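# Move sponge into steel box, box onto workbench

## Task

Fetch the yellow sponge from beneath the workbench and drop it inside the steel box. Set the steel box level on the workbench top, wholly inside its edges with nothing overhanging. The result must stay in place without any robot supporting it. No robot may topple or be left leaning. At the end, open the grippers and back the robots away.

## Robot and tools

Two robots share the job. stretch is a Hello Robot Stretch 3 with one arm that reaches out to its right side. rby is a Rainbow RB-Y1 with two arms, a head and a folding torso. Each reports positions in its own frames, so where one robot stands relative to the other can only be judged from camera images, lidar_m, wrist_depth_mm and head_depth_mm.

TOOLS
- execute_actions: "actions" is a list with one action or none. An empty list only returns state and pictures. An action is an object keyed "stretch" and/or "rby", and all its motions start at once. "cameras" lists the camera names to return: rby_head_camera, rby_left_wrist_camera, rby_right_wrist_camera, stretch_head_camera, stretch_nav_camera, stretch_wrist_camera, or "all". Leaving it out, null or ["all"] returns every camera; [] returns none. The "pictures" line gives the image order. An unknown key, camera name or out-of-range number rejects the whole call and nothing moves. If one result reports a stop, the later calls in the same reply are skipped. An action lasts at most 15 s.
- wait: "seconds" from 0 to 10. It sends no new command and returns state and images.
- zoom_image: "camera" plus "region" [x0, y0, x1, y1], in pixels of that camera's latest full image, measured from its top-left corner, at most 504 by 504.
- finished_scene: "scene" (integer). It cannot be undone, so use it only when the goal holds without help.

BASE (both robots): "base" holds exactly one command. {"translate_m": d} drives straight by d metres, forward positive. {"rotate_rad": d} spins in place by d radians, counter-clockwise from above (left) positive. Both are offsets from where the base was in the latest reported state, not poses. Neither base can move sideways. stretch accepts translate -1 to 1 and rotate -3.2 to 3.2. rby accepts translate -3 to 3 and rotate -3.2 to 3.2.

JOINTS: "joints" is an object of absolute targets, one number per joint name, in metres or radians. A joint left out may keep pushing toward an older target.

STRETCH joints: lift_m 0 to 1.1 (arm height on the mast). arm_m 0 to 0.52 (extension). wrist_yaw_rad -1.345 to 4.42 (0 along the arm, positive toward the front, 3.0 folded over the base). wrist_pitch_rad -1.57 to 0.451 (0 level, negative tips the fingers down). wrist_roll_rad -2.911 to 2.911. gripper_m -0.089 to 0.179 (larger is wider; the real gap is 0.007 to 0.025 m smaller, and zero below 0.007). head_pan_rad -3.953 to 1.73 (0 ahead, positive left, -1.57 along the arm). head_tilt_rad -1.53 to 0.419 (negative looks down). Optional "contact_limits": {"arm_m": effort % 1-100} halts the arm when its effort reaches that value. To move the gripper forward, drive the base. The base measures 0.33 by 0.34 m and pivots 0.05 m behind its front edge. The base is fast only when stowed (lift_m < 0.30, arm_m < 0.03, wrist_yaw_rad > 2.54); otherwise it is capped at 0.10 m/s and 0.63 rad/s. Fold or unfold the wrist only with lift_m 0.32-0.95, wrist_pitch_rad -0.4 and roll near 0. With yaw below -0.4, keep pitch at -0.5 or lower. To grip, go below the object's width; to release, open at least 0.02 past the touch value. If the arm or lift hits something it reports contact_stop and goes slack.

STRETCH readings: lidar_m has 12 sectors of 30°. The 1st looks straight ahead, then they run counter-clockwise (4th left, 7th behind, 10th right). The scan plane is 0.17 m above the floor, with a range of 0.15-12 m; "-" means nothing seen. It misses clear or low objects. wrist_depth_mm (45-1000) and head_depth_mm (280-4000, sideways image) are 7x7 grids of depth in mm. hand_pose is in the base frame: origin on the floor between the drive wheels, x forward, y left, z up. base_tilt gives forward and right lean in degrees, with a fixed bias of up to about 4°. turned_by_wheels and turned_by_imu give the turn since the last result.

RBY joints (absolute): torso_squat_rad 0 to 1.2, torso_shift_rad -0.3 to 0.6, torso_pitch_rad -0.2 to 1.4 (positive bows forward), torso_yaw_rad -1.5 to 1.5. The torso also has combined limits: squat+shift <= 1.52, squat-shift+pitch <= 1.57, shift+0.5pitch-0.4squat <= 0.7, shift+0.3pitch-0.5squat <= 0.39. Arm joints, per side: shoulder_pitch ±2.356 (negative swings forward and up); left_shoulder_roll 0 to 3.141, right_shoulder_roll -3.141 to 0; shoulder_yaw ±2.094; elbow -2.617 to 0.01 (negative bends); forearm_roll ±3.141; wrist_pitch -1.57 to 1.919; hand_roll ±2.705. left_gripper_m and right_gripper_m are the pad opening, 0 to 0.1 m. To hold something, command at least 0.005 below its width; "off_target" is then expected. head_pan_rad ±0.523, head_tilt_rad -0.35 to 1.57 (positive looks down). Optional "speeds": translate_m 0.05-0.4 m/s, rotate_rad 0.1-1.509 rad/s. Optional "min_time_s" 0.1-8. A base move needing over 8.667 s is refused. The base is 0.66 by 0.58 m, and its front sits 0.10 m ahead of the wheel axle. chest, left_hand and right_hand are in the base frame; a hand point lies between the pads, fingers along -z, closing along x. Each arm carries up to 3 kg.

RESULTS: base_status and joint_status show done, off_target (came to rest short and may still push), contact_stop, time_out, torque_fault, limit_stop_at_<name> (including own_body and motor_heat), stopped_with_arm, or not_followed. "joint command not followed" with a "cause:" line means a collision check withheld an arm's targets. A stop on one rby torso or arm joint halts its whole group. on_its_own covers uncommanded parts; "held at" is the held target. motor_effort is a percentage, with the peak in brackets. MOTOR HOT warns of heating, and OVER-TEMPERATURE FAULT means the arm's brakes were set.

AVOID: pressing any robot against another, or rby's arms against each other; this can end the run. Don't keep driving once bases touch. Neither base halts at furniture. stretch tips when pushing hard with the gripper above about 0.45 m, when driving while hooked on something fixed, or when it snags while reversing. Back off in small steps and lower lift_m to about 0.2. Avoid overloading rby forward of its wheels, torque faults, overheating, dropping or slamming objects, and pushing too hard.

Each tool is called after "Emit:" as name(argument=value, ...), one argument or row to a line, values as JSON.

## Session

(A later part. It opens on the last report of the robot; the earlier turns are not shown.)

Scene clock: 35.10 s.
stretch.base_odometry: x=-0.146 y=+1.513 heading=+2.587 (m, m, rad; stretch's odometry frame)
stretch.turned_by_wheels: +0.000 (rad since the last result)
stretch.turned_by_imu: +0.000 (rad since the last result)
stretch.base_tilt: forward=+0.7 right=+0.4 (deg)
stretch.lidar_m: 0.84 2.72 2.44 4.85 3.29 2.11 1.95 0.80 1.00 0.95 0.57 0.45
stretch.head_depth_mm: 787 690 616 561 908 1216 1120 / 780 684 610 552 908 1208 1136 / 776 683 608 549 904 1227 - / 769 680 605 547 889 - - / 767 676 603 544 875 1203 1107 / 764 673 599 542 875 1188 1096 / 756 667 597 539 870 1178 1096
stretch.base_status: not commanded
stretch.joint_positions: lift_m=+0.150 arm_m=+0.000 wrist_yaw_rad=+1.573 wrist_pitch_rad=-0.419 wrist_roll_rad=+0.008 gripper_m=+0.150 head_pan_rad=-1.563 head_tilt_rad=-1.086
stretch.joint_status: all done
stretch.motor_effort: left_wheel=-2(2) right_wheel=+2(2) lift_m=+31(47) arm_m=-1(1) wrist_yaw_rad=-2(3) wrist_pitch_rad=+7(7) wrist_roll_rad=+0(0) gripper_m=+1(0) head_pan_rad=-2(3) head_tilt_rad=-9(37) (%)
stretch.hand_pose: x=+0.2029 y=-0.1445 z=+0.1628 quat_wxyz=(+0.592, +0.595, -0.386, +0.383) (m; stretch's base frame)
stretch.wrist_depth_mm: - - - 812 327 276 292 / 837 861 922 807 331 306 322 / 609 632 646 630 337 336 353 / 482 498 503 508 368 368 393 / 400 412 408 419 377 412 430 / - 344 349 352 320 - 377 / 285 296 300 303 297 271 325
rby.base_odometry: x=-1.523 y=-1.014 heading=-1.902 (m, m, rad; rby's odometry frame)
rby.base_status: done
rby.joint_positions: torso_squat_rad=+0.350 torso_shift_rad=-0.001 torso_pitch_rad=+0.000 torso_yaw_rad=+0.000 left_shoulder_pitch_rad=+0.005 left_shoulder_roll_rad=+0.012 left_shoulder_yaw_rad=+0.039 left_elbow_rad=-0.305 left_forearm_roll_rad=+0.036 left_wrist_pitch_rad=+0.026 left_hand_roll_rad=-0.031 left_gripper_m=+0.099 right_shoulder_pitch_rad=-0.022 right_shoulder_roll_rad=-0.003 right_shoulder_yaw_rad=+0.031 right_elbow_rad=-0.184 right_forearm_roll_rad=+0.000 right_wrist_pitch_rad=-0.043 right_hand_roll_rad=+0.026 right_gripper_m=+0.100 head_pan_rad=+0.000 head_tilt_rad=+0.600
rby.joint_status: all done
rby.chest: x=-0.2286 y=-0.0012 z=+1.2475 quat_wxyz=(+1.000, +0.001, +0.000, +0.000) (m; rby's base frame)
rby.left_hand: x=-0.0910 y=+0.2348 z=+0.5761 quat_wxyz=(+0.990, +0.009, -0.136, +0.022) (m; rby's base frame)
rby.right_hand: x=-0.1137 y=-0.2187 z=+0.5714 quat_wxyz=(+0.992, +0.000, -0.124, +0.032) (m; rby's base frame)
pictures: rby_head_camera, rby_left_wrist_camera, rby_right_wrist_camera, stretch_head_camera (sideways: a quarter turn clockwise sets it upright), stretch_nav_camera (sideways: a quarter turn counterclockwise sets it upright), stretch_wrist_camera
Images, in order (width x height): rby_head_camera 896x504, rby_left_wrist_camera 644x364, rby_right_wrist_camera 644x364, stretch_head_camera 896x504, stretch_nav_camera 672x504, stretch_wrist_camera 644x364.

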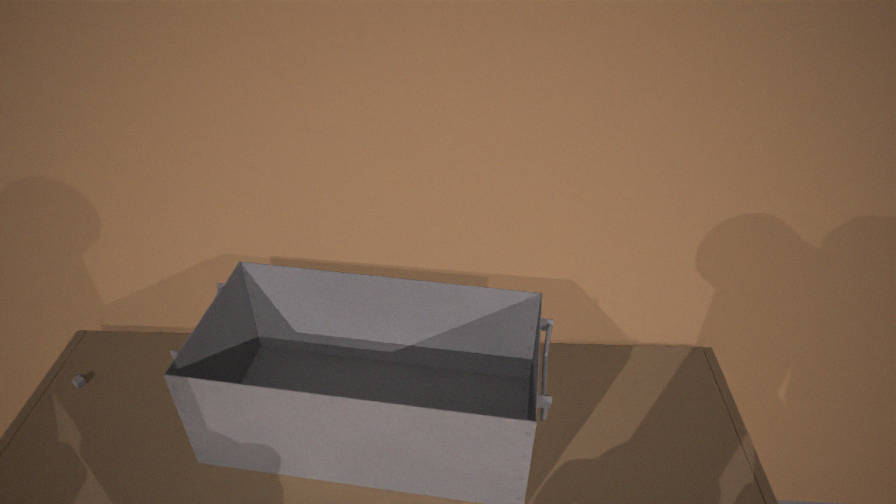

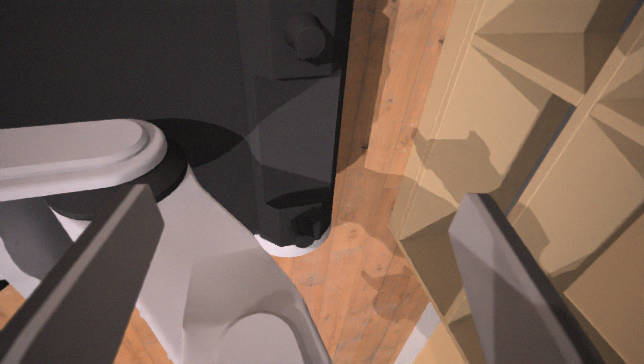

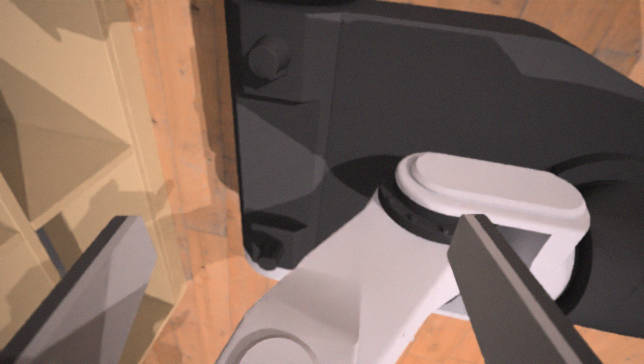

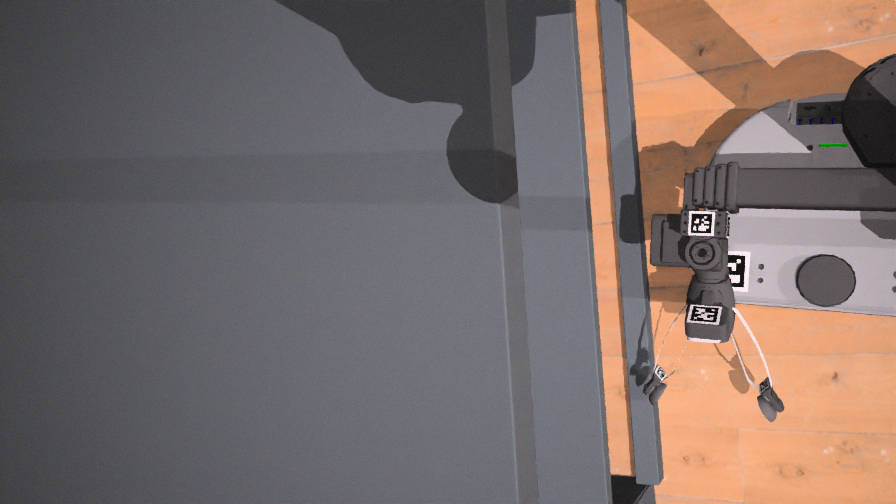

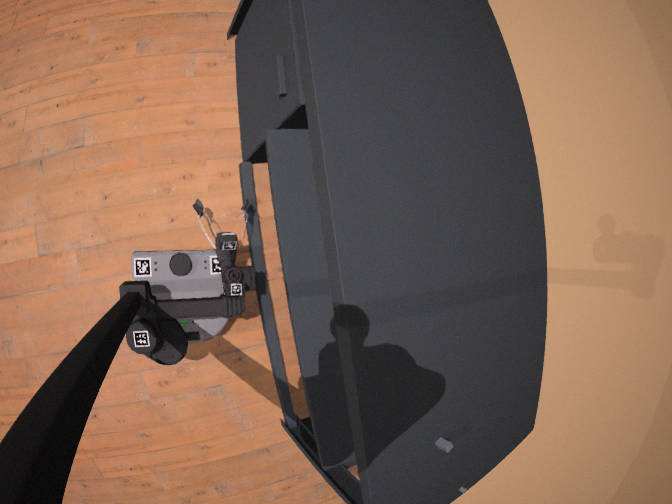

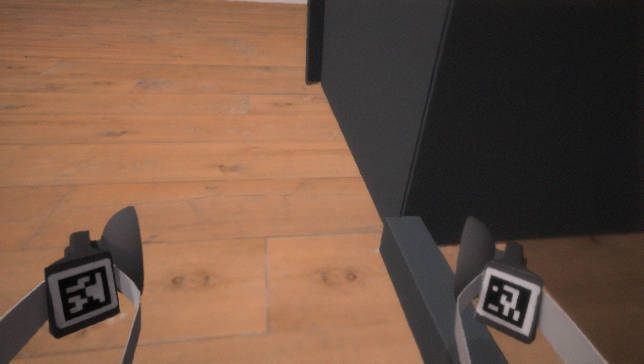

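Emit:
execute_actions(
  actions=[
    {"stretch":{"joints":{"wrist_yaw_rad":0.0}},"rby":{"joints":{"head_tilt_rad":0.9}}},
  ],
  cameras=["rby_head_camera","stretch_head_camera","stretch_wrist_camera"],
)

Scene clock: 37.37 s.
stretch.base_odometry: x=-0.146 y=+1.513 heading=+2.587 (m, m, rad; stretch's odometry frame)
stretch.turned_by_wheels: +0.000 (rad since the last result)
stretch.turned_by_imu: +0.000 (rad since the last result)
stretch.base_tilt: forward=+0.5 right=+0.3 (deg)
stretch.lidar_m: 0.76 2.72 2.44 4.85 3.27 2.11 1.95 0.80 0.99 0.95 0.57 0.45
stretch.head_depth_mm: 787 689 614 561 915 1214 1115 / 781 687 612 552 906 1216 1127 / 778 682 608 547 902 1233 - / 771 678 606 547 883 - - / 768 674 602 545 874 1195 1105 / 759 672 600 543 868 1186 1101 / 759 669 598 539 868 1176 1095
stretch.base_status: not commanded
stretch.joint_positions: lift_m=+0.150 arm_m=+0.000 wrist_yaw_rad=+0.003 wrist_pitch_rad=-0.419 wrist_roll_rad=+0.008 gripper_m=+0.150 head_pan_rad=-1.563 head_tilt_rad=-1.086
stretch.joint_status: all done
stretch.motor_effort: left_wheel=-2(2) right_wheel=+2(2) lift_m=+31(31) arm_m=+0(1) wrist_yaw_rad=-3(4) wrist_pitch_rad=+7(7) wrist_roll_rad=+0(0) gripper_m=+0(0) head_pan_rad=-3(3) head_tilt_rad=-9(9) (%)
stretch.hand_pose: x=-0.0209 y=-0.3690 z=+0.1628 quat_wxyz=(+0.689, +0.148, -0.694, -0.147) (m; stretch's base frame)
stretch.wrist_depth_mm: 597 598 634 651 688 684 721 / 625 661 676 715 745 769 754 / 605 623 641 641 706 714 740 / 481 495 503 518 537 544 574 / 402 412 409 424 434 454 447 / - 342 350 354 357 - 377 / 287 299 301 305 309 309 325
rby.base_odometry: x=-1.523 y=-1.014 heading=-1.902 (m, m, rad; rby's odometry frame)
rby.base_status: not commanded
rby.joint_positions: torso_squat_rad=+0.350 torso_shift_rad=-0.001 torso_pitch_rad=+0.000 torso_yaw_rad=+0.000 left_shoulder_pitch_rad=+0.005 left_shoulder_roll_rad=+0.012 left_shoulder_yaw_rad=+0.039 left_elbow_rad=-0.305 left_forearm_roll_rad=+0.036 left_wrist_pitch_rad=+0.026 left_hand_roll_rad=-0.031 left_gripper_m=+0.099 right_shoulder_pitch_rad=-0.022 right_shoulder_roll_rad=-0.003 right_shoulder_yaw_rad=+0.031 right_elbow_rad=-0.184 right_forearm_roll_rad=+0.000 right_wrist_pitch_rad=-0.043 right_hand_roll_rad=+0.026 right_gripper_m=+0.100 head_pan_rad=+0.000 head_tilt_rad=+0.900
rby.joint_status: all done
rby.chest: x=-0.2286 y=-0.0012 z=+1.2475 quat_wxyz=(+1.000, +0.001, +0.000, +0.000) (m; rby's base frame)
rby.left_hand: x=-0.0910 y=+0.2348 z=+0.5761 quat_wxyz=(+0.990, +0.009, -0.136, +0.022) (m; rby's base frame)
rby.right_hand: x=-0.1137 y=-0.2187 z=+0.5714 quat_wxyz=(+0.992, +0.000, -0.124, +0.032) (m; rby's base frame)
pictures: rby_head_camera, stretch_head_camera (sideways: a quarter turn clockwise sets it upright), stretch_wrist_camera
Images, in order (width x height): rby_head_camera 896x504, stretch_head_camera 896x504, stretch_wrist_camera 644x364.

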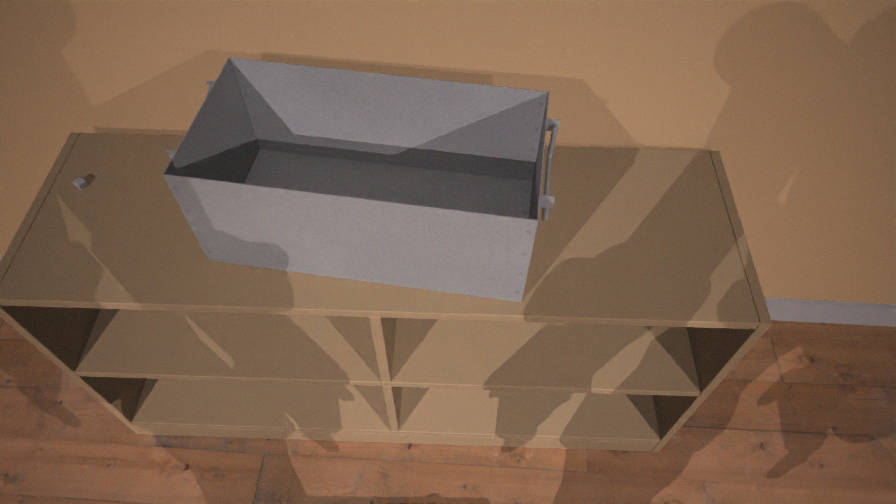

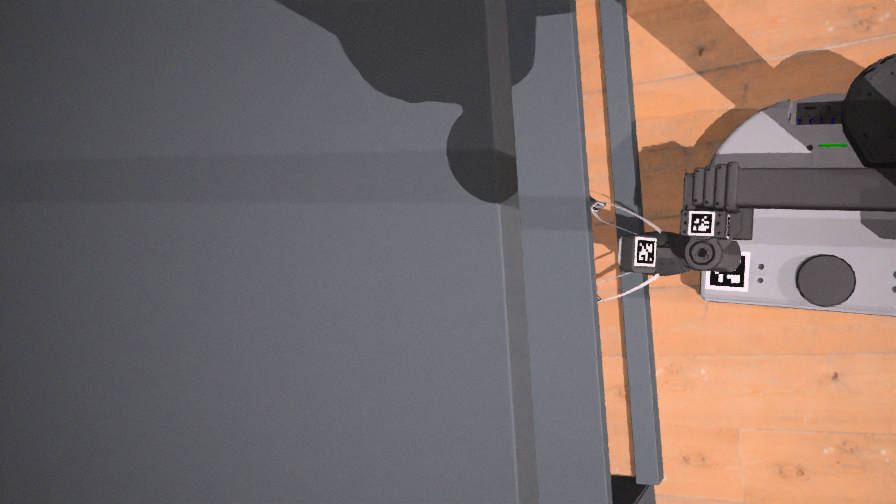

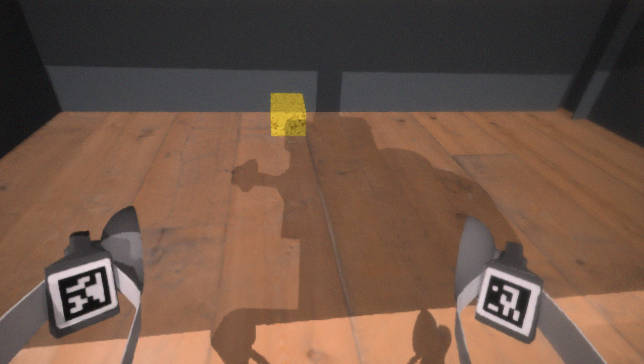

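Emit:
execute_actions(
  actions=[
    {"stretch":{"base":{"translate_m":0.04},"joints":{"lift_m":0.13}},"rby":{"base":{"rotate_rad":1.346}}},
  ],
  cameras=[],
)

Emit:
execute_actions(
  actions=[
    {"stretch":{"joints":{"arm_m":0.3},"contact_limits":{"arm_m":20}},"rby":{"base":{"translate_m":0.242}}},
  ],
  cameras=[],
)

Emit:
execute_actions(
  actions=[
    {"rby":{"base":{"rotate_rad":-1.5}}},
  ],
  cameras=["rby_head_camera","stretch_head_camera","stretch_wrist_camera"],
)

Scene clock: 43.07 s.
stretch.base_odometry: x=-0.180 y=+1.534 heading=+2.586 (m, m, rad; stretch's odometry frame)
stretch.turned_by_wheels: +0.000 (rad since the last result)
stretch.turned_by_imu: +0.001 (rad since the last result)
stretch.base_tilt: forward=+0.6 right=+0.3 (deg)
stretch.lidar_m: 0.75 2.68 2.35 4.87 3.33 2.16 1.99 0.83 1.04 0.95 0.51 0.42
stretch.head_depth_mm: 789 689 615 554 911 1206 1122 / 781 687 610 549 911 1201 1127 / 777 683 609 548 894 1229 - / 771 681 603 545 875 - - / 768 675 602 545 872 1198 1104 / 762 670 600 543 871 1185 1102 / 758 668 598 539 851 1173 1095
stretch.base_status: done
stretch.joint_positions: lift_m=+0.130 arm_m=+0.000 wrist_yaw_rad=+0.002 wrist_pitch_rad=-0.419 wrist_roll_rad=+0.008 gripper_m=+0.150 head_pan_rad=-1.563 head_tilt_rad=-1.086
stretch.joint_status: all done
stretch.motor_effort: left_wheel=-2(4) right_wheel=+1(5) lift_m=+31(31) arm_m=+0(0) wrist_yaw_rad=-3(3) wrist_pitch_rad=+7(7) wrist_roll_rad=+0(0) gripper_m=+0(0) head_pan_rad=-2(2) head_tilt_rad=-8(9) (%)
stretch.hand_pose: x=-0.0210 y=-0.3690 z=+0.1428 quat_wxyz=(+0.689, +0.147, -0.694, -0.147) (m; stretch's base frame)
stretch.wrist_depth_mm: 581 615 624 654 677 703 734 / 586 643 671 711 730 776 772 / 531 585 602 612 654 681 704 / 445 460 466 481 492 505 530 / 375 383 386 392 397 425 419 / - 320 323 328 340 - 345 / 264 275 281 285 291 290 301
rby.base_odometry: x=-1.523 y=-1.014 heading=-0.556 (m, m, rad; rby's odometry frame)
rby.base_status: done
rby.joint_positions: torso_squat_rad=+0.350 torso_shift_rad=-0.001 torso_pitch_rad=+0.000 torso_yaw_rad=+0.000 left_shoulder_pitch_rad=+0.005 left_shoulder_roll_rad=+0.012 left_shoulder_yaw_rad=+0.039 left_elbow_rad=-0.305 left_forearm_roll_rad=+0.036 left_wrist_pitch_rad=+0.026 left_hand_roll_rad=-0.031 left_gripper_m=+0.099 right_shoulder_pitch_rad=-0.022 right_shoulder_roll_rad=-0.003 right_shoulder_yaw_rad=+0.031 right_elbow_rad=-0.184 right_forearm_roll_rad=+0.000 right_wrist_pitch_rad=-0.043 right_hand_roll_rad=+0.026 right_gripper_m=+0.100 head_pan_rad=+0.000 head_tilt_rad=+0.900
rby.joint_status: not commanded
rby.chest: x=-0.2286 y=-0.0012 z=+1.2475 quat_wxyz=(+1.000, +0.001, +0.000, +0.000) (m; rby's base frame)
rby.left_hand: x=-0.0910 y=+0.2348 z=+0.5761 quat_wxyz=(+0.990, +0.009, -0.136, +0.022) (m; rby's base frame)
rby.right_hand: x=-0.1137 y=-0.2187 z=+0.5714 quat_wxyz=(+0.992, +0.000, -0.124, +0.032) (m; rby's base frame)
pictures: none
No camera images: the call's "cameras" was empty. Leave "cameras" out to get every camera's image.

Scene clock: 46.50 s.
stretch.base_odometry: x=-0.180 y=+1.534 heading=+2.586 (m, m, rad; stretch's odometry frame)
stretch.turned_by_wheels: +0.000 (rad since the last result)
stretch.turned_by_imu: +0.001 (rad since the last result)
stretch.base_tilt: forward=+0.6 right=+0.4 (deg)
stretch.lidar_m: 0.75 2.68 2.55 4.88 3.35 2.16 1.99 0.84 1.03 0.95 0.51 0.42
stretch.head_depth_mm: 786 687 614 553 912 1207 1117 / 779 684 611 551 909 1206 1135 / 774 684 608 549 879 1221 - / 770 679 606 547 877 1222 - / 767 674 602 545 878 1196 1107 / 763 673 601 542 870 1191 1101 / 759 668 597 539 848 1172 1099
stretch.base_status: not commanded
stretch.joint_positions: lift_m=+0.130 arm_m=+0.300 wrist_yaw_rad=+0.002 wrist_pitch_rad=-0.419 wrist_roll_rad=+0.008 gripper_m=+0.150 head_pan_rad=-1.563 head_tilt_rad=-1.086
stretch.joint_status: all done
stretch.motor_effort: left_wheel=-2(2) right_wheel=+1(2) lift_m=+31(31) arm_m=+3(3) wrist_yaw_rad=-2(2) wrist_pitch_rad=+7(7) wrist_roll_rad=+0(0) gripper_m=+0(0) head_pan_rad=-2(2) head_tilt_rad=-8(9) (%)
stretch.contact_limits: arm_m 20 (drawing in: default 24, maximum 39; extending or still: default 32, maximum 53)
stretch.hand_pose: x=-0.0212 y=-0.6690 z=+0.1428 quat_wxyz=(+0.689, +0.147, -0.694, -0.147) (m; stretch's base frame)
stretch.wrist_depth_mm: 336 349 359 374 392 403 422 / 366 376 392 407 424 439 456 / 395 397 425 440 458 478 513 / 426 437 451 430 485 499 528 / 370 375 379 375 403 418 419 / - 316 327 325 335 - 352 / 264 276 279 282 289 288 303
rby.base_odometry: x=-1.317 y=-1.141 heading=-0.555 (m, m, rad; rby's odometry frame)
rby.base_status: done
rby.joint_positions: torso_squat_rad=+0.350 torso_shift_rad=-0.001 torso_pitch_rad=+0.000 torso_yaw_rad=+0.000 left_shoulder_pitch_rad=+0.005 left_shoulder_roll_rad=+0.012 left_shoulder_yaw_rad=+0.039 left_elbow_rad=-0.305 left_forearm_roll_rad=+0.036 left_wrist_pitch_rad=+0.026 left_hand_roll_rad=-0.031 left_gripper_m=+0.099 right_shoulder_pitch_rad=-0.022 right_shoulder_roll_rad=-0.003 right_shoulder_yaw_rad=+0.031 right_elbow_rad=-0.184 right_forearm_roll_rad=+0.000 right_wrist_pitch_rad=-0.043 right_hand_roll_rad=+0.026 right_gripper_m=+0.100 head_pan_rad=+0.000 head_tilt_rad=+0.900
rby.joint_status: not commanded
rby.chest: x=-0.2286 y=-0.0012 z=+1.2475 quat_wxyz=(+1.000, +0.001, +0.000, +0.000) (m; rby's base frame)
rby.left_hand: x=-0.0909 y=+0.2348 z=+0.5761 quat_wxyz=(+0.990, +0.009, -0.136, +0.022) (m; rby's base frame)
rby.right_hand: x=-0.1136 y=-0.2187 z=+0.5714 quat_wxyz=(+0.992, +0.000, -0.124, +0.033) (m; rby's base frame)
pictures: none
No camera images: the call's "cameras" was empty. Leave "cameras" out to get every camera's image.

Scene clock: 50.33 s.
stretch.base_odometry: x=-0.180 y=+1.534 heading=+2.586 (m, m, rad; stretch's odometry frame)
stretch.turned_by_wheels: +0.000 (rad since the last result)
stretch.turned_by_imu: +0.001 (rad since the last result)
stretch.base_tilt: forward=+0.7 right=+0.4 (deg)
stretch.lidar_m: 0.75 2.68 2.70 4.87 3.35 2.15 1.99 0.84 1.03 0.95 0.50 0.42
stretch.head_depth_mm: 786 688 613 556 911 1210 1114 / 783 684 610 551 907 1209 1132 / 776 682 607 547 885 1223 - / 775 679 607 545 875 1224 - / 764 673 603 542 876 1197 1113 / 765 672 599 544 869 1186 1097 / 756 669 596 540 847 1175 1097
stretch.base_status: not commanded
stretch.joint_positions: lift_m=+0.130 arm_m=+0.300 wrist_yaw_rad=+0.002 wrist_pitch_rad=-0.419 wrist_roll_rad=+0.008 gripper_m=+0.150 head_pan_rad=-1.563 head_tilt_rad=-1.086
stretch.joint_status: not commanded
stretch.motor_effort: left_wheel=-2(2) right_wheel=+1(1) lift_m=+31(30) arm_m=+4(3) wrist_yaw_rad=-2(2) wrist_pitch_rad=+7(7) wrist_roll_rad=+0(0) gripper_m=+0(0) head_pan_rad=-2(3) head_tilt_rad=-9(9) (%)
stretch.hand_pose: x=-0.0212 y=-0.6690 z=+0.1428 quat_wxyz=(+0.689, +0.147, -0.694, -0.147) (m; stretch's base frame)
stretch.wrist_depth_mm: 338 351 364 375 388 405 421 / 368 374 390 406 426 443 457 / 396 406 427 439 458 480 513 / 421 431 454 421 489 509 525 / 373 379 378 375 401 428 426 / - 318 324 330 334 - 344 / 266 278 278 284 290 286 303
rby.base_odometry: x=-1.317 y=-1.141 heading=-2.055 (m, m, rad; rby's odometry frame)
rby.base_status: done
rby.joint_positions: torso_squat_rad=+0.350 torso_shift_rad=-0.001 torso_pitch_rad=+0.000 torso_yaw_rad=+0.000 left_shoulder_pitch_rad=+0.005 left_shoulder_roll_rad=+0.012 left_shoulder_yaw_rad=+0.039 left_elbow_rad=-0.305 left_forearm_roll_rad=+0.036 left_wrist_pitch_rad=+0.026 left_hand_roll_rad=-0.031 left_gripper_m=+0.099 right_shoulder_pitch_rad=-0.022 right_shoulder_roll_rad=-0.003 right_shoulder_yaw_rad=+0.031 right_elbow_rad=-0.184 right_forearm_roll_rad=+0.000 right_wrist_pitch_rad=-0.043 right_hand_roll_rad=+0.026 right_gripper_m=+0.100 head_pan_rad=+0.000 head_tilt_rad=+0.900
rby.joint_status: not commanded
rby.chest: x=-0.2286 y=-0.0011 z=+1.2475 quat_wxyz=(+1.000, +0.001, +0.000, +0.000) (m; rby's base frame)
rby.left_hand: x=-0.0910 y=+0.2348 z=+0.5761 quat_wxyz=(+0.990, +0.009, -0.136, +0.022) (m; rby's base frame)
rby.right_hand: x=-0.1136 y=-0.2187 z=+0.5714 quat_wxyz=(+0.992, -0.001, -0.124, +0.033) (m; rby's base frame)
pictures: rby_head_camera, stretch_head_camera (sideways: a quarter turn clockwise sets it upright), stretch_wrist_camera
Images, in order (width x height): rby_head_camera 896x504, stretch_head_camera 896x504, stretch_wrist_camera 644x364.

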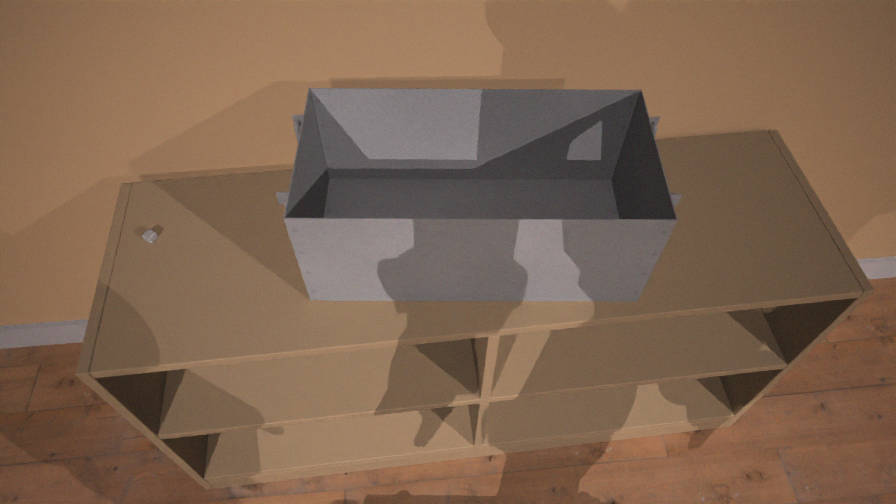

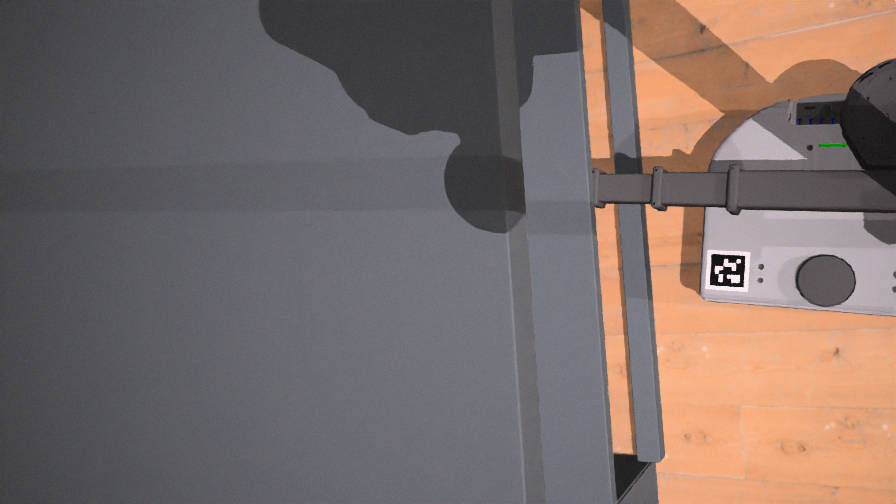

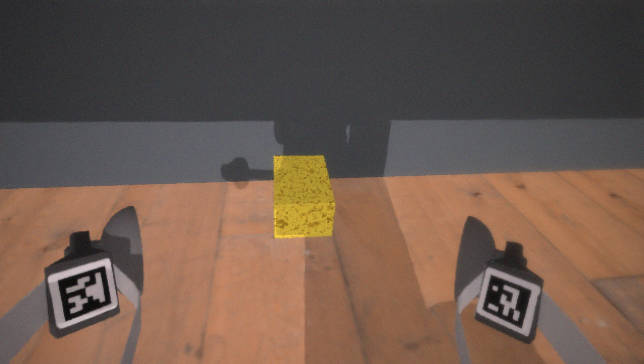

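Emit:
execute_actions(
  actions=[
    {"stretch":{"joints":{"arm_m":0.45,"wrist_pitch_rad":-0.6,"lift_m":0.075},"contact_limits":{"arm_m":20}},"rby":{"joints":{"left_shoulder_pitch_rad":-1.43,"right_shoulder_pitch_rad":-1.43,"left_shoulder_roll_rad":0.3,"right_shoulder_roll_rad":-0.3,"left_elbow_rad":-1.43,"right_elbow_rad":-1.43,"left_wrist_pitch_rad":1.9,"right_wrist_pitch_rad":1.9,"left_hand_roll_rad":1.57,"right_hand_roll_rad":1.57}}},
  ],
  cameras=["stretch_wrist_camera"],
)

Emit:
execute_actions(
  actions=[
    {"rby":{"joints":{"torso_pitch_rad":0.7,"head_tilt_rad":0.5}}},
  ],
  cameras=["rby_head_camera","rby_left_wrist_camera","rby_right_wrist_camera"],
)

Scene clock: 54.93 s.
stretch.base_odometry: x=-0.180 y=+1.534 heading=+2.586 (m, m, rad; stretch's odometry frame)
stretch.turned_by_wheels: +0.000 (rad since the last result)
stretch.turned_by_imu: +0.001 (rad since the last result)
stretch.base_tilt: forward=+0.7 right=+0.3 (deg)
stretch.lidar_m: 0.75 2.69 2.71 4.88 3.34 2.16 2.00 0.84 1.03 0.94 0.50 0.42
stretch.head_depth_mm: 784 686 613 554 911 1214 1121 / 779 684 612 549 905 1204 1130 / 776 682 608 548 880 - - / 770 677 604 546 881 1228 - / 769 671 603 545 868 1183 1111 / 761 672 599 542 869 1183 1098 / 760 668 596 541 849 1175 1094
stretch.base_status: not commanded
stretch.joint_positions: lift_m=+0.075 arm_m=+0.450 wrist_yaw_rad=+0.001 wrist_pitch_rad=-0.612 wrist_roll_rad=+0.008 gripper_m=+0.150 head_pan_rad=-1.563 head_tilt_rad=-1.086
stretch.joint_status: all done
stretch.motor_effort: left_wheel=-2(2) right_wheel=+1(1) lift_m=+31(30) arm_m=+3(4) wrist_yaw_rad=-2(2) wrist_pitch_rad=+4(6) wrist_roll_rad=+0(0) gripper_m=+0(0) head_pan_rad=-3(3) head_tilt_rad=-9(9) (%)
stretch.contact_limits: arm_m 20 (drawing in: default 24, maximum 39; extending or still: default 32, maximum 53)
stretch.hand_pose: x=-0.0213 y=-0.7906 z=+0.0472 quat_wxyz=(+0.672, +0.213, -0.676, -0.214) (m; stretch's base frame)
stretch.wrist_depth_mm: 229 233 246 251 260 268 281 / 250 262 267 275 290 303 315 / 279 283 290 245 315 333 341 / 253 256 253 208 272 282 290 / 225 227 226 225 238 249 246 / - 199 202 205 209 - 217 / 173 177 181 183 186 187 193
rby.base_odometry: x=-1.317 y=-1.141 heading=-2.055 (m, m, rad; rby's odometry frame)
rby.base_status: not commanded
rby.joint_positions: torso_squat_rad=+0.350 torso_shift_rad=-0.001 torso_pitch_rad=+0.000 torso_yaw_rad=+0.000 left_shoulder_pitch_rad=-1.430 left_shoulder_roll_rad=+0.300 left_shoulder_yaw_rad=+0.039 left_elbow_rad=-1.430 left_forearm_roll_rad=+0.036 left_wrist_pitch_rad=+1.900 left_hand_roll_rad=+1.570 left_gripper_m=+0.099 right_shoulder_pitch_rad=-1.430 right_shoulder_roll_rad=-0.300 right_shoulder_yaw_rad=+0.031 right_elbow_rad=-1.430 right_forearm_roll_rad=+0.000 right_wrist_pitch_rad=+1.900 right_hand_roll_rad=+1.570 right_gripper_m=+0.100 head_pan_rad=+0.000 head_tilt_rad=+0.900
rby.joint_status: all done
rby.chest: x=-0.2286 y=-0.0011 z=+1.2475 quat_wxyz=(+1.000, +0.001, +0.000, +0.000) (m; rby's base frame)
rby.left_hand: x=+0.3379 y=+0.1590 z=+1.4101 quat_wxyz=(+0.694, -0.239, -0.398, +0.550) (m; rby's base frame)
rby.right_hand: x=+0.3379 y=-0.1577 z=+1.4075 quat_wxyz=(+0.541, -0.425, -0.211, +0.694) (m; rby's base frame)
pictures: stretch_wrist_camera
Images, in order (width x height): stretch_wrist_camera 644x364.

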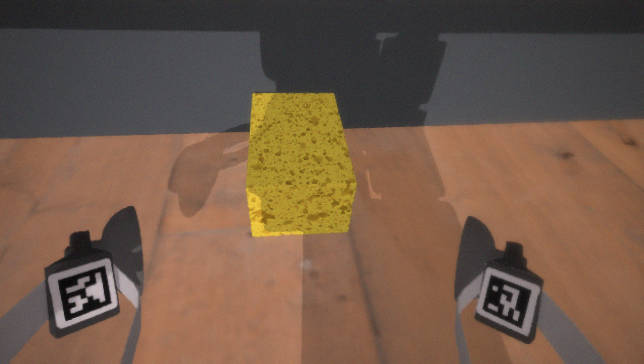

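Scene clock: 58.07 s.
stretch.base_odometry: x=-0.180 y=+1.534 heading=+2.586 (m, m, rad; stretch's odometry frame)
stretch.turned_by_wheels: +0.000 (rad since the last result)
stretch.turned_by_imu: +0.000 (rad since the last result)
stretch.base_tilt: forward=+0.6 right=+0.4 (deg)
stretch.lidar_m: 0.75 2.69 2.70 4.87 3.32 2.15 1.99 0.84 1.03 0.94 0.51 0.42
stretch.head_depth_mm: 786 688 614 553 912 1216 1120 / 780 689 611 551 909 1206 1125 / 771 681 608 548 878 - - / 769 675 605 546 876 1224 - / 765 676 601 543 875 1196 1097 / 761 669 602 540 871 1186 1101 / 760 670 597 541 851 1169 1100
stretch.base_status: not commanded
stretch.joint_positions: lift_m=+0.075 arm_m=+0.450 wrist_yaw_rad=+0.001 wrist_pitch_rad=-0.612 wrist_roll_rad=+0.008 gripper_m=+0.150 head_pan_rad=-1.563 head_tilt_rad=-1.086
stretch.joint_status: not commanded
stretch.motor_effort: left_wheel=-2(2) right_wheel=+1(2) lift_m=+31(30) arm_m=+3(3) wrist_yaw_rad=-2(1) wrist_pitch_rad=+4(4) wrist_roll_rad=+0(0) gripper_m=+0(1) head_pan_rad=-2(3) head_tilt_rad=-9(9) (%)
stretch.hand_pose: x=-0.0213 y=-0.7906 z=+0.0472 quat_wxyz=(+0.672, +0.213, -0.676, -0.214) (m; stretch's base frame)
stretch.wrist_depth_mm: 229 236 244 251 262 271 281 / 253 259 267 275 295 303 321 / 275 284 290 244 319 328 345 / 252 257 256 209 273 280 288 / 226 226 222 225 239 249 248 / - 199 201 205 209 - 217 / 173 178 181 183 187 187 196
rby.base_odometry: x=-1.317 y=-1.141 heading=-2.055 (m, m, rad; rby's odometry frame)
rby.base_status: not commanded
rby.joint_positions: torso_squat_rad=+0.350 torso_shift_rad=-0.001 torso_pitch_rad=+0.700 torso_yaw_rad=+0.000 left_shoulder_pitch_rad=-1.430 left_shoulder_roll_rad=+0.300 left_shoulder_yaw_rad=+0.039 left_elbow_rad=-1.430 left_forearm_roll_rad=+0.036 left_wrist_pitch_rad=+1.900 left_hand_roll_rad=+1.570 left_gripper_m=+0.099 right_shoulder_pitch_rad=-1.430 right_shoulder_roll_rad=-0.300 right_shoulder_yaw_rad=+0.031 right_elbow_rad=-1.430 right_forearm_roll_rad=+0.000 right_wrist_pitch_rad=+1.900 right_hand_roll_rad=+1.570 right_gripper_m=+0.100 head_pan_rad=+0.000 head_tilt_rad=+0.500
rby.joint_status: all done
rby.chest: x=-0.0292 y=-0.0011 z=+1.1747 quat_wxyz=(+0.939, +0.001, +0.343, +0.000) (m; rby's base frame)
rby.left_hand: x=+0.5087 y=+0.1595 z=+0.9339 quat_wxyz=(+0.789, -0.036, -0.136, +0.599) (m; rby's base frame)
rby.right_hand: x=+0.5072 y=-0.1572 z=+0.9319 quat_wxyz=(+0.580, -0.161, -0.013, +0.798) (m; rby's base frame)
pictures: rby_head_camera, rby_left_wrist_camera, rby_right_wrist_camera
Images, in order (width x height): rby_head_camera 896x504, rby_left_wrist_camera 644x364, rby_right_wrist_camera 644x364.

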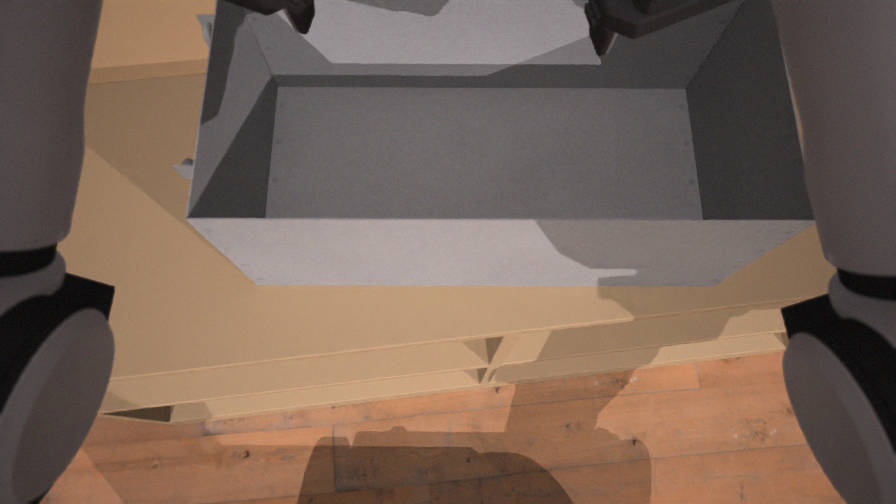

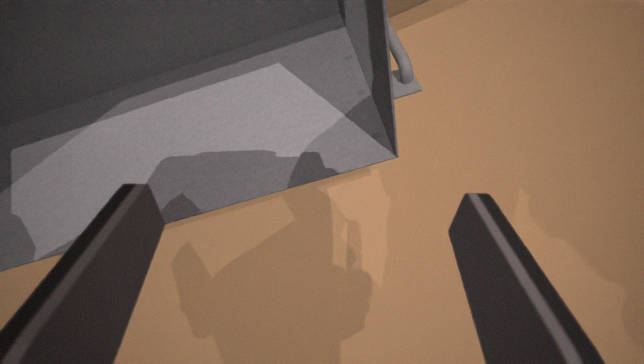

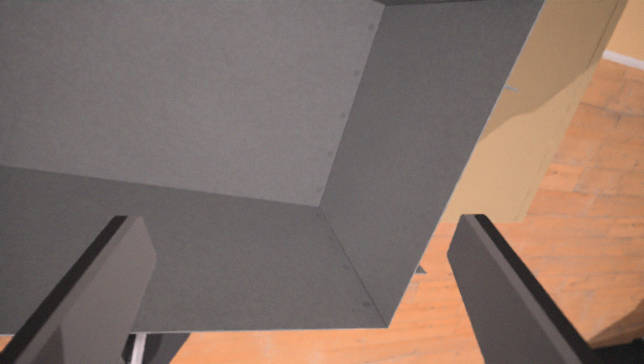

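Emit:
execute_actions(
  actions=[
    {"stretch":{"joints":{"arm_m":0.505,"lift_m":0.065},"contact_limits":{"arm_m":20}},"rby":{"joints":{"left_shoulder_roll_rad":0.5,"right_shoulder_roll_rad":-0.68,"left_hand_roll_rad":1.84,"right_hand_roll_rad":1.26}}},
  ],
  cameras=["rby_head_camera","rby_left_wrist_camera","rby_right_wrist_camera","stretch_wrist_camera"],
)

Scene clock: 60.67 s.
stretch.base_odometry: x=-0.180 y=+1.534 heading=+2.586 (m, m, rad; stretch's odometry frame)
stretch.turned_by_wheels: +0.000 (rad since the last result)
stretch.turned_by_imu: +0.000 (rad since the last result)
stretch.base_tilt: forward=+0.7 right=+0.4 (deg)
stretch.lidar_m: 0.75 2.68 2.70 4.87 3.34 2.15 1.99 0.83 1.03 0.94 0.50 0.42
stretch.head_depth_mm: 783 689 614 553 912 1203 1117 / 782 685 613 552 905 1211 1131 / 777 680 607 548 882 - - / 770 678 606 545 872 1216 - / 764 673 602 543 874 1189 1108 / 765 672 599 543 869 1183 1105 / 758 665 597 540 850 1176 1102
stretch.base_status: not commanded
stretch.joint_positions: lift_m=+0.065 arm_m=+0.505 wrist_yaw_rad=+0.001 wrist_pitch_rad=-0.612 wrist_roll_rad=+0.008 gripper_m=+0.150 head_pan_rad=-1.563 head_tilt_rad=-1.086
stretch.joint_status: all done
stretch.motor_effort: left_wheel=-2(2) right_wheel=+1(1) lift_m=+31(28) arm_m=+4(6) wrist_yaw_rad=-2(2) wrist_pitch_rad=+4(4) wrist_roll_rad=+0(0) gripper_m=+1(1) head_pan_rad=-2(3) head_tilt_rad=-9(10) (%)
stretch.contact_limits: arm_m 20 (drawing in: default 24, maximum 39; extending or still: default 32, maximum 53)
stretch.hand_pose: x=-0.0213 y=-0.8456 z=+0.0372 quat_wxyz=(+0.672, +0.213, -0.676, -0.214) (m; stretch's base frame)
stretch.wrist_depth_mm: 179 185 193 198 205 213 223 / 199 206 213 223 231 240 252 / 224 230 231 237 261 275 288 / 235 242 234 188 259 264 274 / 212 214 168 162 225 236 234 / - 188 180 173 198 - 205 / 163 169 171 174 177 177 184
rby.base_odometry: x=-1.317 y=-1.141 heading=-2.055 (m, m, rad; rby's odometry frame)
rby.base_status: not commanded
rby.joint_positions: torso_squat_rad=+0.350 torso_shift_rad=-0.001 torso_pitch_rad=+0.700 torso_yaw_rad=+0.000 left_shoulder_pitch_rad=-1.430 left_shoulder_roll_rad=+0.500 left_shoulder_yaw_rad=+0.039 left_elbow_rad=-1.430 left_forearm_roll_rad=+0.036 left_wrist_pitch_rad=+1.900 left_hand_roll_rad=+1.840 left_gripper_m=+0.099 right_shoulder_pitch_rad=-1.430 right_shoulder_roll_rad=-0.680 right_shoulder_yaw_rad=+0.031 right_elbow_rad=-1.430 right_forearm_roll_rad=+0.000 right_wrist_pitch_rad=+1.900 right_hand_roll_rad=+1.260 right_gripper_m=+0.100 head_pan_rad=+0.000 head_tilt_rad=+0.500
rby.joint_status: all done
rby.chest: x=-0.0292 y=-0.0011 z=+1.1747 quat_wxyz=(+0.939, +0.001, +0.343, +0.000) (m; rby's base frame)
rby.left_hand: x=+0.5292 y=+0.2620 z=+0.9667 quat_wxyz=(+0.653, -0.019, -0.206, +0.728) (m; rby's base frame)
rby.right_hand: x=+0.5342 y=-0.3491 z=+1.0053 quat_wxyz=(+0.743, -0.297, +0.031, +0.599) (m; rby's base frame)
pictures: rby_head_camera, rby_left_wrist_camera, rby_right_wrist_camera, stretch_wrist_camera
Images, in order (width x height): rby_head_camera 896x504, rby_left_wrist_camera 644x364, rby_right_wrist_camera 644x364, stretch_wrist_camera 644x364.

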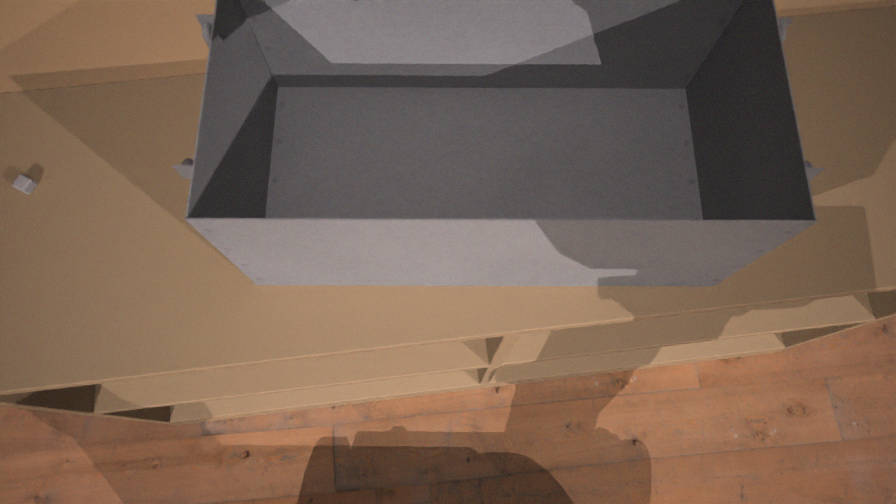

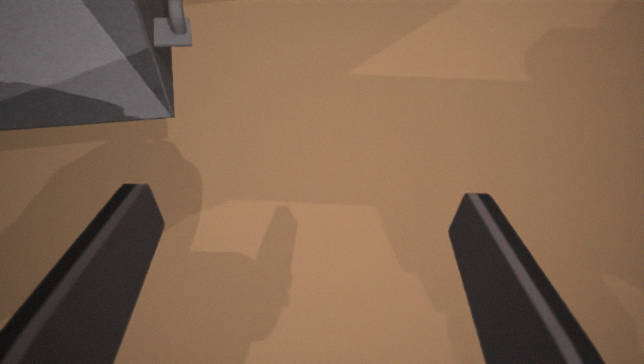

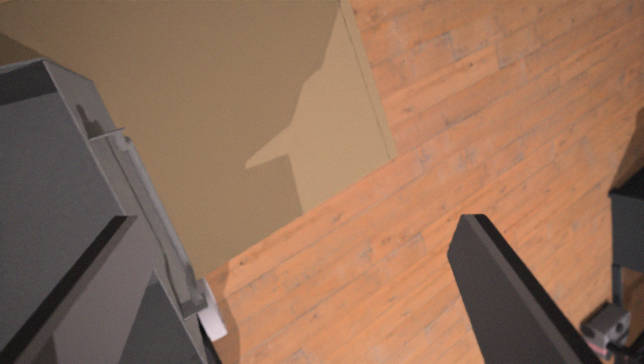

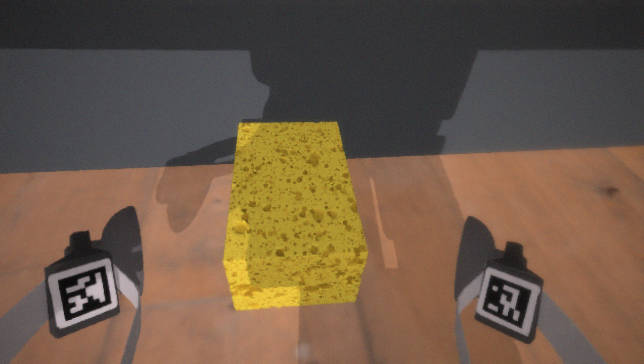

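Emit:
execute_actions(
  actions=[
    {"stretch":{"joints":{"gripper_m":0.035}},"rby":{"joints":{"left_forearm_roll_rad":0.36,"right_forearm_roll_rad":-0.58,"left_hand_roll_rad":1.91,"right_hand_roll_rad":1.15}}},
  ],
  cameras=["rby_left_wrist_camera","rby_right_wrist_camera","stretch_wrist_camera"],
)

Scene clock: 63.43 s.
stretch.base_odometry: x=-0.180 y=+1.534 heading=+2.586 (m, m, rad; stretch's odometry frame)
stretch.turned_by_wheels: +0.000 (rad since the last result)
stretch.turned_by_imu: +0.000 (rad since the last result)
stretch.base_tilt: forward=+0.5 right=+0.5 (deg)
stretch.lidar_m: 0.75 2.69 2.70 4.87 3.35 2.15 2.00 0.84 1.03 0.95 0.50 0.42
stretch.head_depth_mm: 786 691 614 554 913 1210 1116 / 783 685 610 550 911 1206 1128 / 774 680 606 549 880 - - / 770 678 605 546 877 1227 - / 772 674 601 542 872 1181 1102 / 759 672 599 541 870 1178 1098 / 758 668 598 539 849 1171 1097
stretch.base_status: not commanded
stretch.joint_positions: lift_m=+0.065 arm_m=+0.505 wrist_yaw_rad=+0.001 wrist_pitch_rad=-0.612 wrist_roll_rad=+0.008 gripper_m=+0.036 head_pan_rad=-1.563 head_tilt_rad=-1.086
stretch.joint_status: all done
stretch.motor_effort: left_wheel=-2(2) right_wheel=+2(1) lift_m=+31(30) arm_m=+3(4) wrist_yaw_rad=-2(1) wrist_pitch_rad=+4(4) wrist_roll_rad=+0(0) gripper_m=-13(100) head_pan_rad=-3(3) head_tilt_rad=-9(9) (%)
stretch.hand_pose: x=-0.0213 y=-0.8456 z=+0.0372 quat_wxyz=(+0.672, +0.213, -0.676, -0.214) (m; stretch's base frame)
stretch.wrist_depth_mm: 181 185 191 199 206 212 222 / 199 205 213 221 231 239 249 / 222 229 232 234 261 272 290 / 237 243 233 187 260 266 274 / 208 210 163 162 230 229 232 / 185 191 165 174 - 200 204 / 167 168 171 173 176 180 182
rby.base_odometry: x=-1.317 y=-1.141 heading=-2.055 (m, m, rad; rby's odometry frame)
rby.base_status: not commanded
rby.joint_positions: torso_squat_rad=+0.350 torso_shift_rad=-0.001 torso_pitch_rad=+0.700 torso_yaw_rad=+0.000 left_shoulder_pitch_rad=-1.430 left_shoulder_roll_rad=+0.500 left_shoulder_yaw_rad=+0.039 left_elbow_rad=-1.430 left_forearm_roll_rad=+0.360 left_wrist_pitch_rad=+1.900 left_hand_roll_rad=+1.910 left_gripper_m=+0.099 right_shoulder_pitch_rad=-1.430 right_shoulder_roll_rad=-0.680 right_shoulder_yaw_rad=+0.031 right_elbow_rad=-1.430 right_forearm_roll_rad=-0.580 right_wrist_pitch_rad=+1.900 right_hand_roll_rad=+1.150 right_gripper_m=+0.100 head_pan_rad=+0.000 head_tilt_rad=+0.500
rby.joint_status: all done
rby.chest: x=-0.0292 y=-0.0011 z=+1.1747 quat_wxyz=(+0.939, +0.001, +0.343, +0.000) (m; rby's base frame)
rby.left_hand: x=+0.5148 y=+0.1944 z=+0.9535 quat_wxyz=(+0.689, -0.092, -0.075, +0.715) (m; rby's base frame)
rby.right_hand: x=+0.5113 y=-0.2317 z=+0.9696 quat_wxyz=(+0.727, -0.061, -0.089, +0.678) (m; rby's base frame)
pictures: rby_left_wrist_camera, rby_right_wrist_camera, stretch_wrist_camera
Images, in order (width x height): rby_left_wrist_camera 644x364, rby_right_wrist_camera 644x364, stretch_wrist_camera 644x364.

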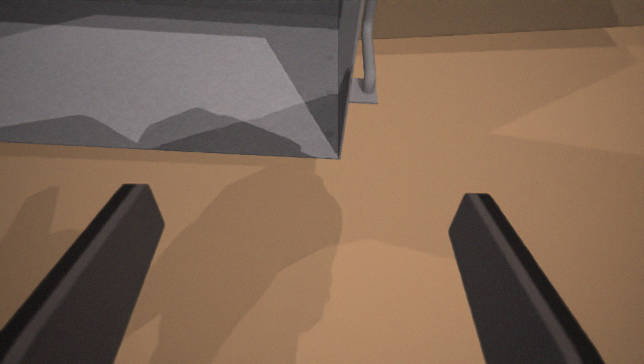

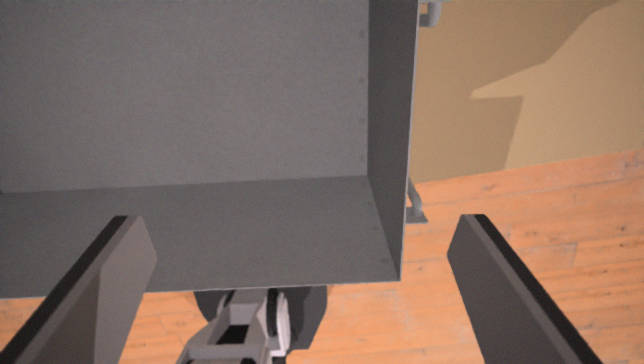

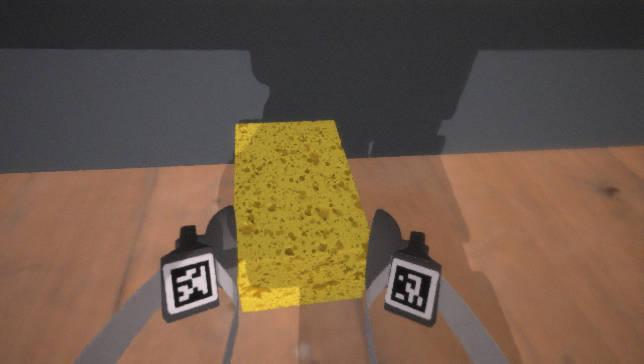

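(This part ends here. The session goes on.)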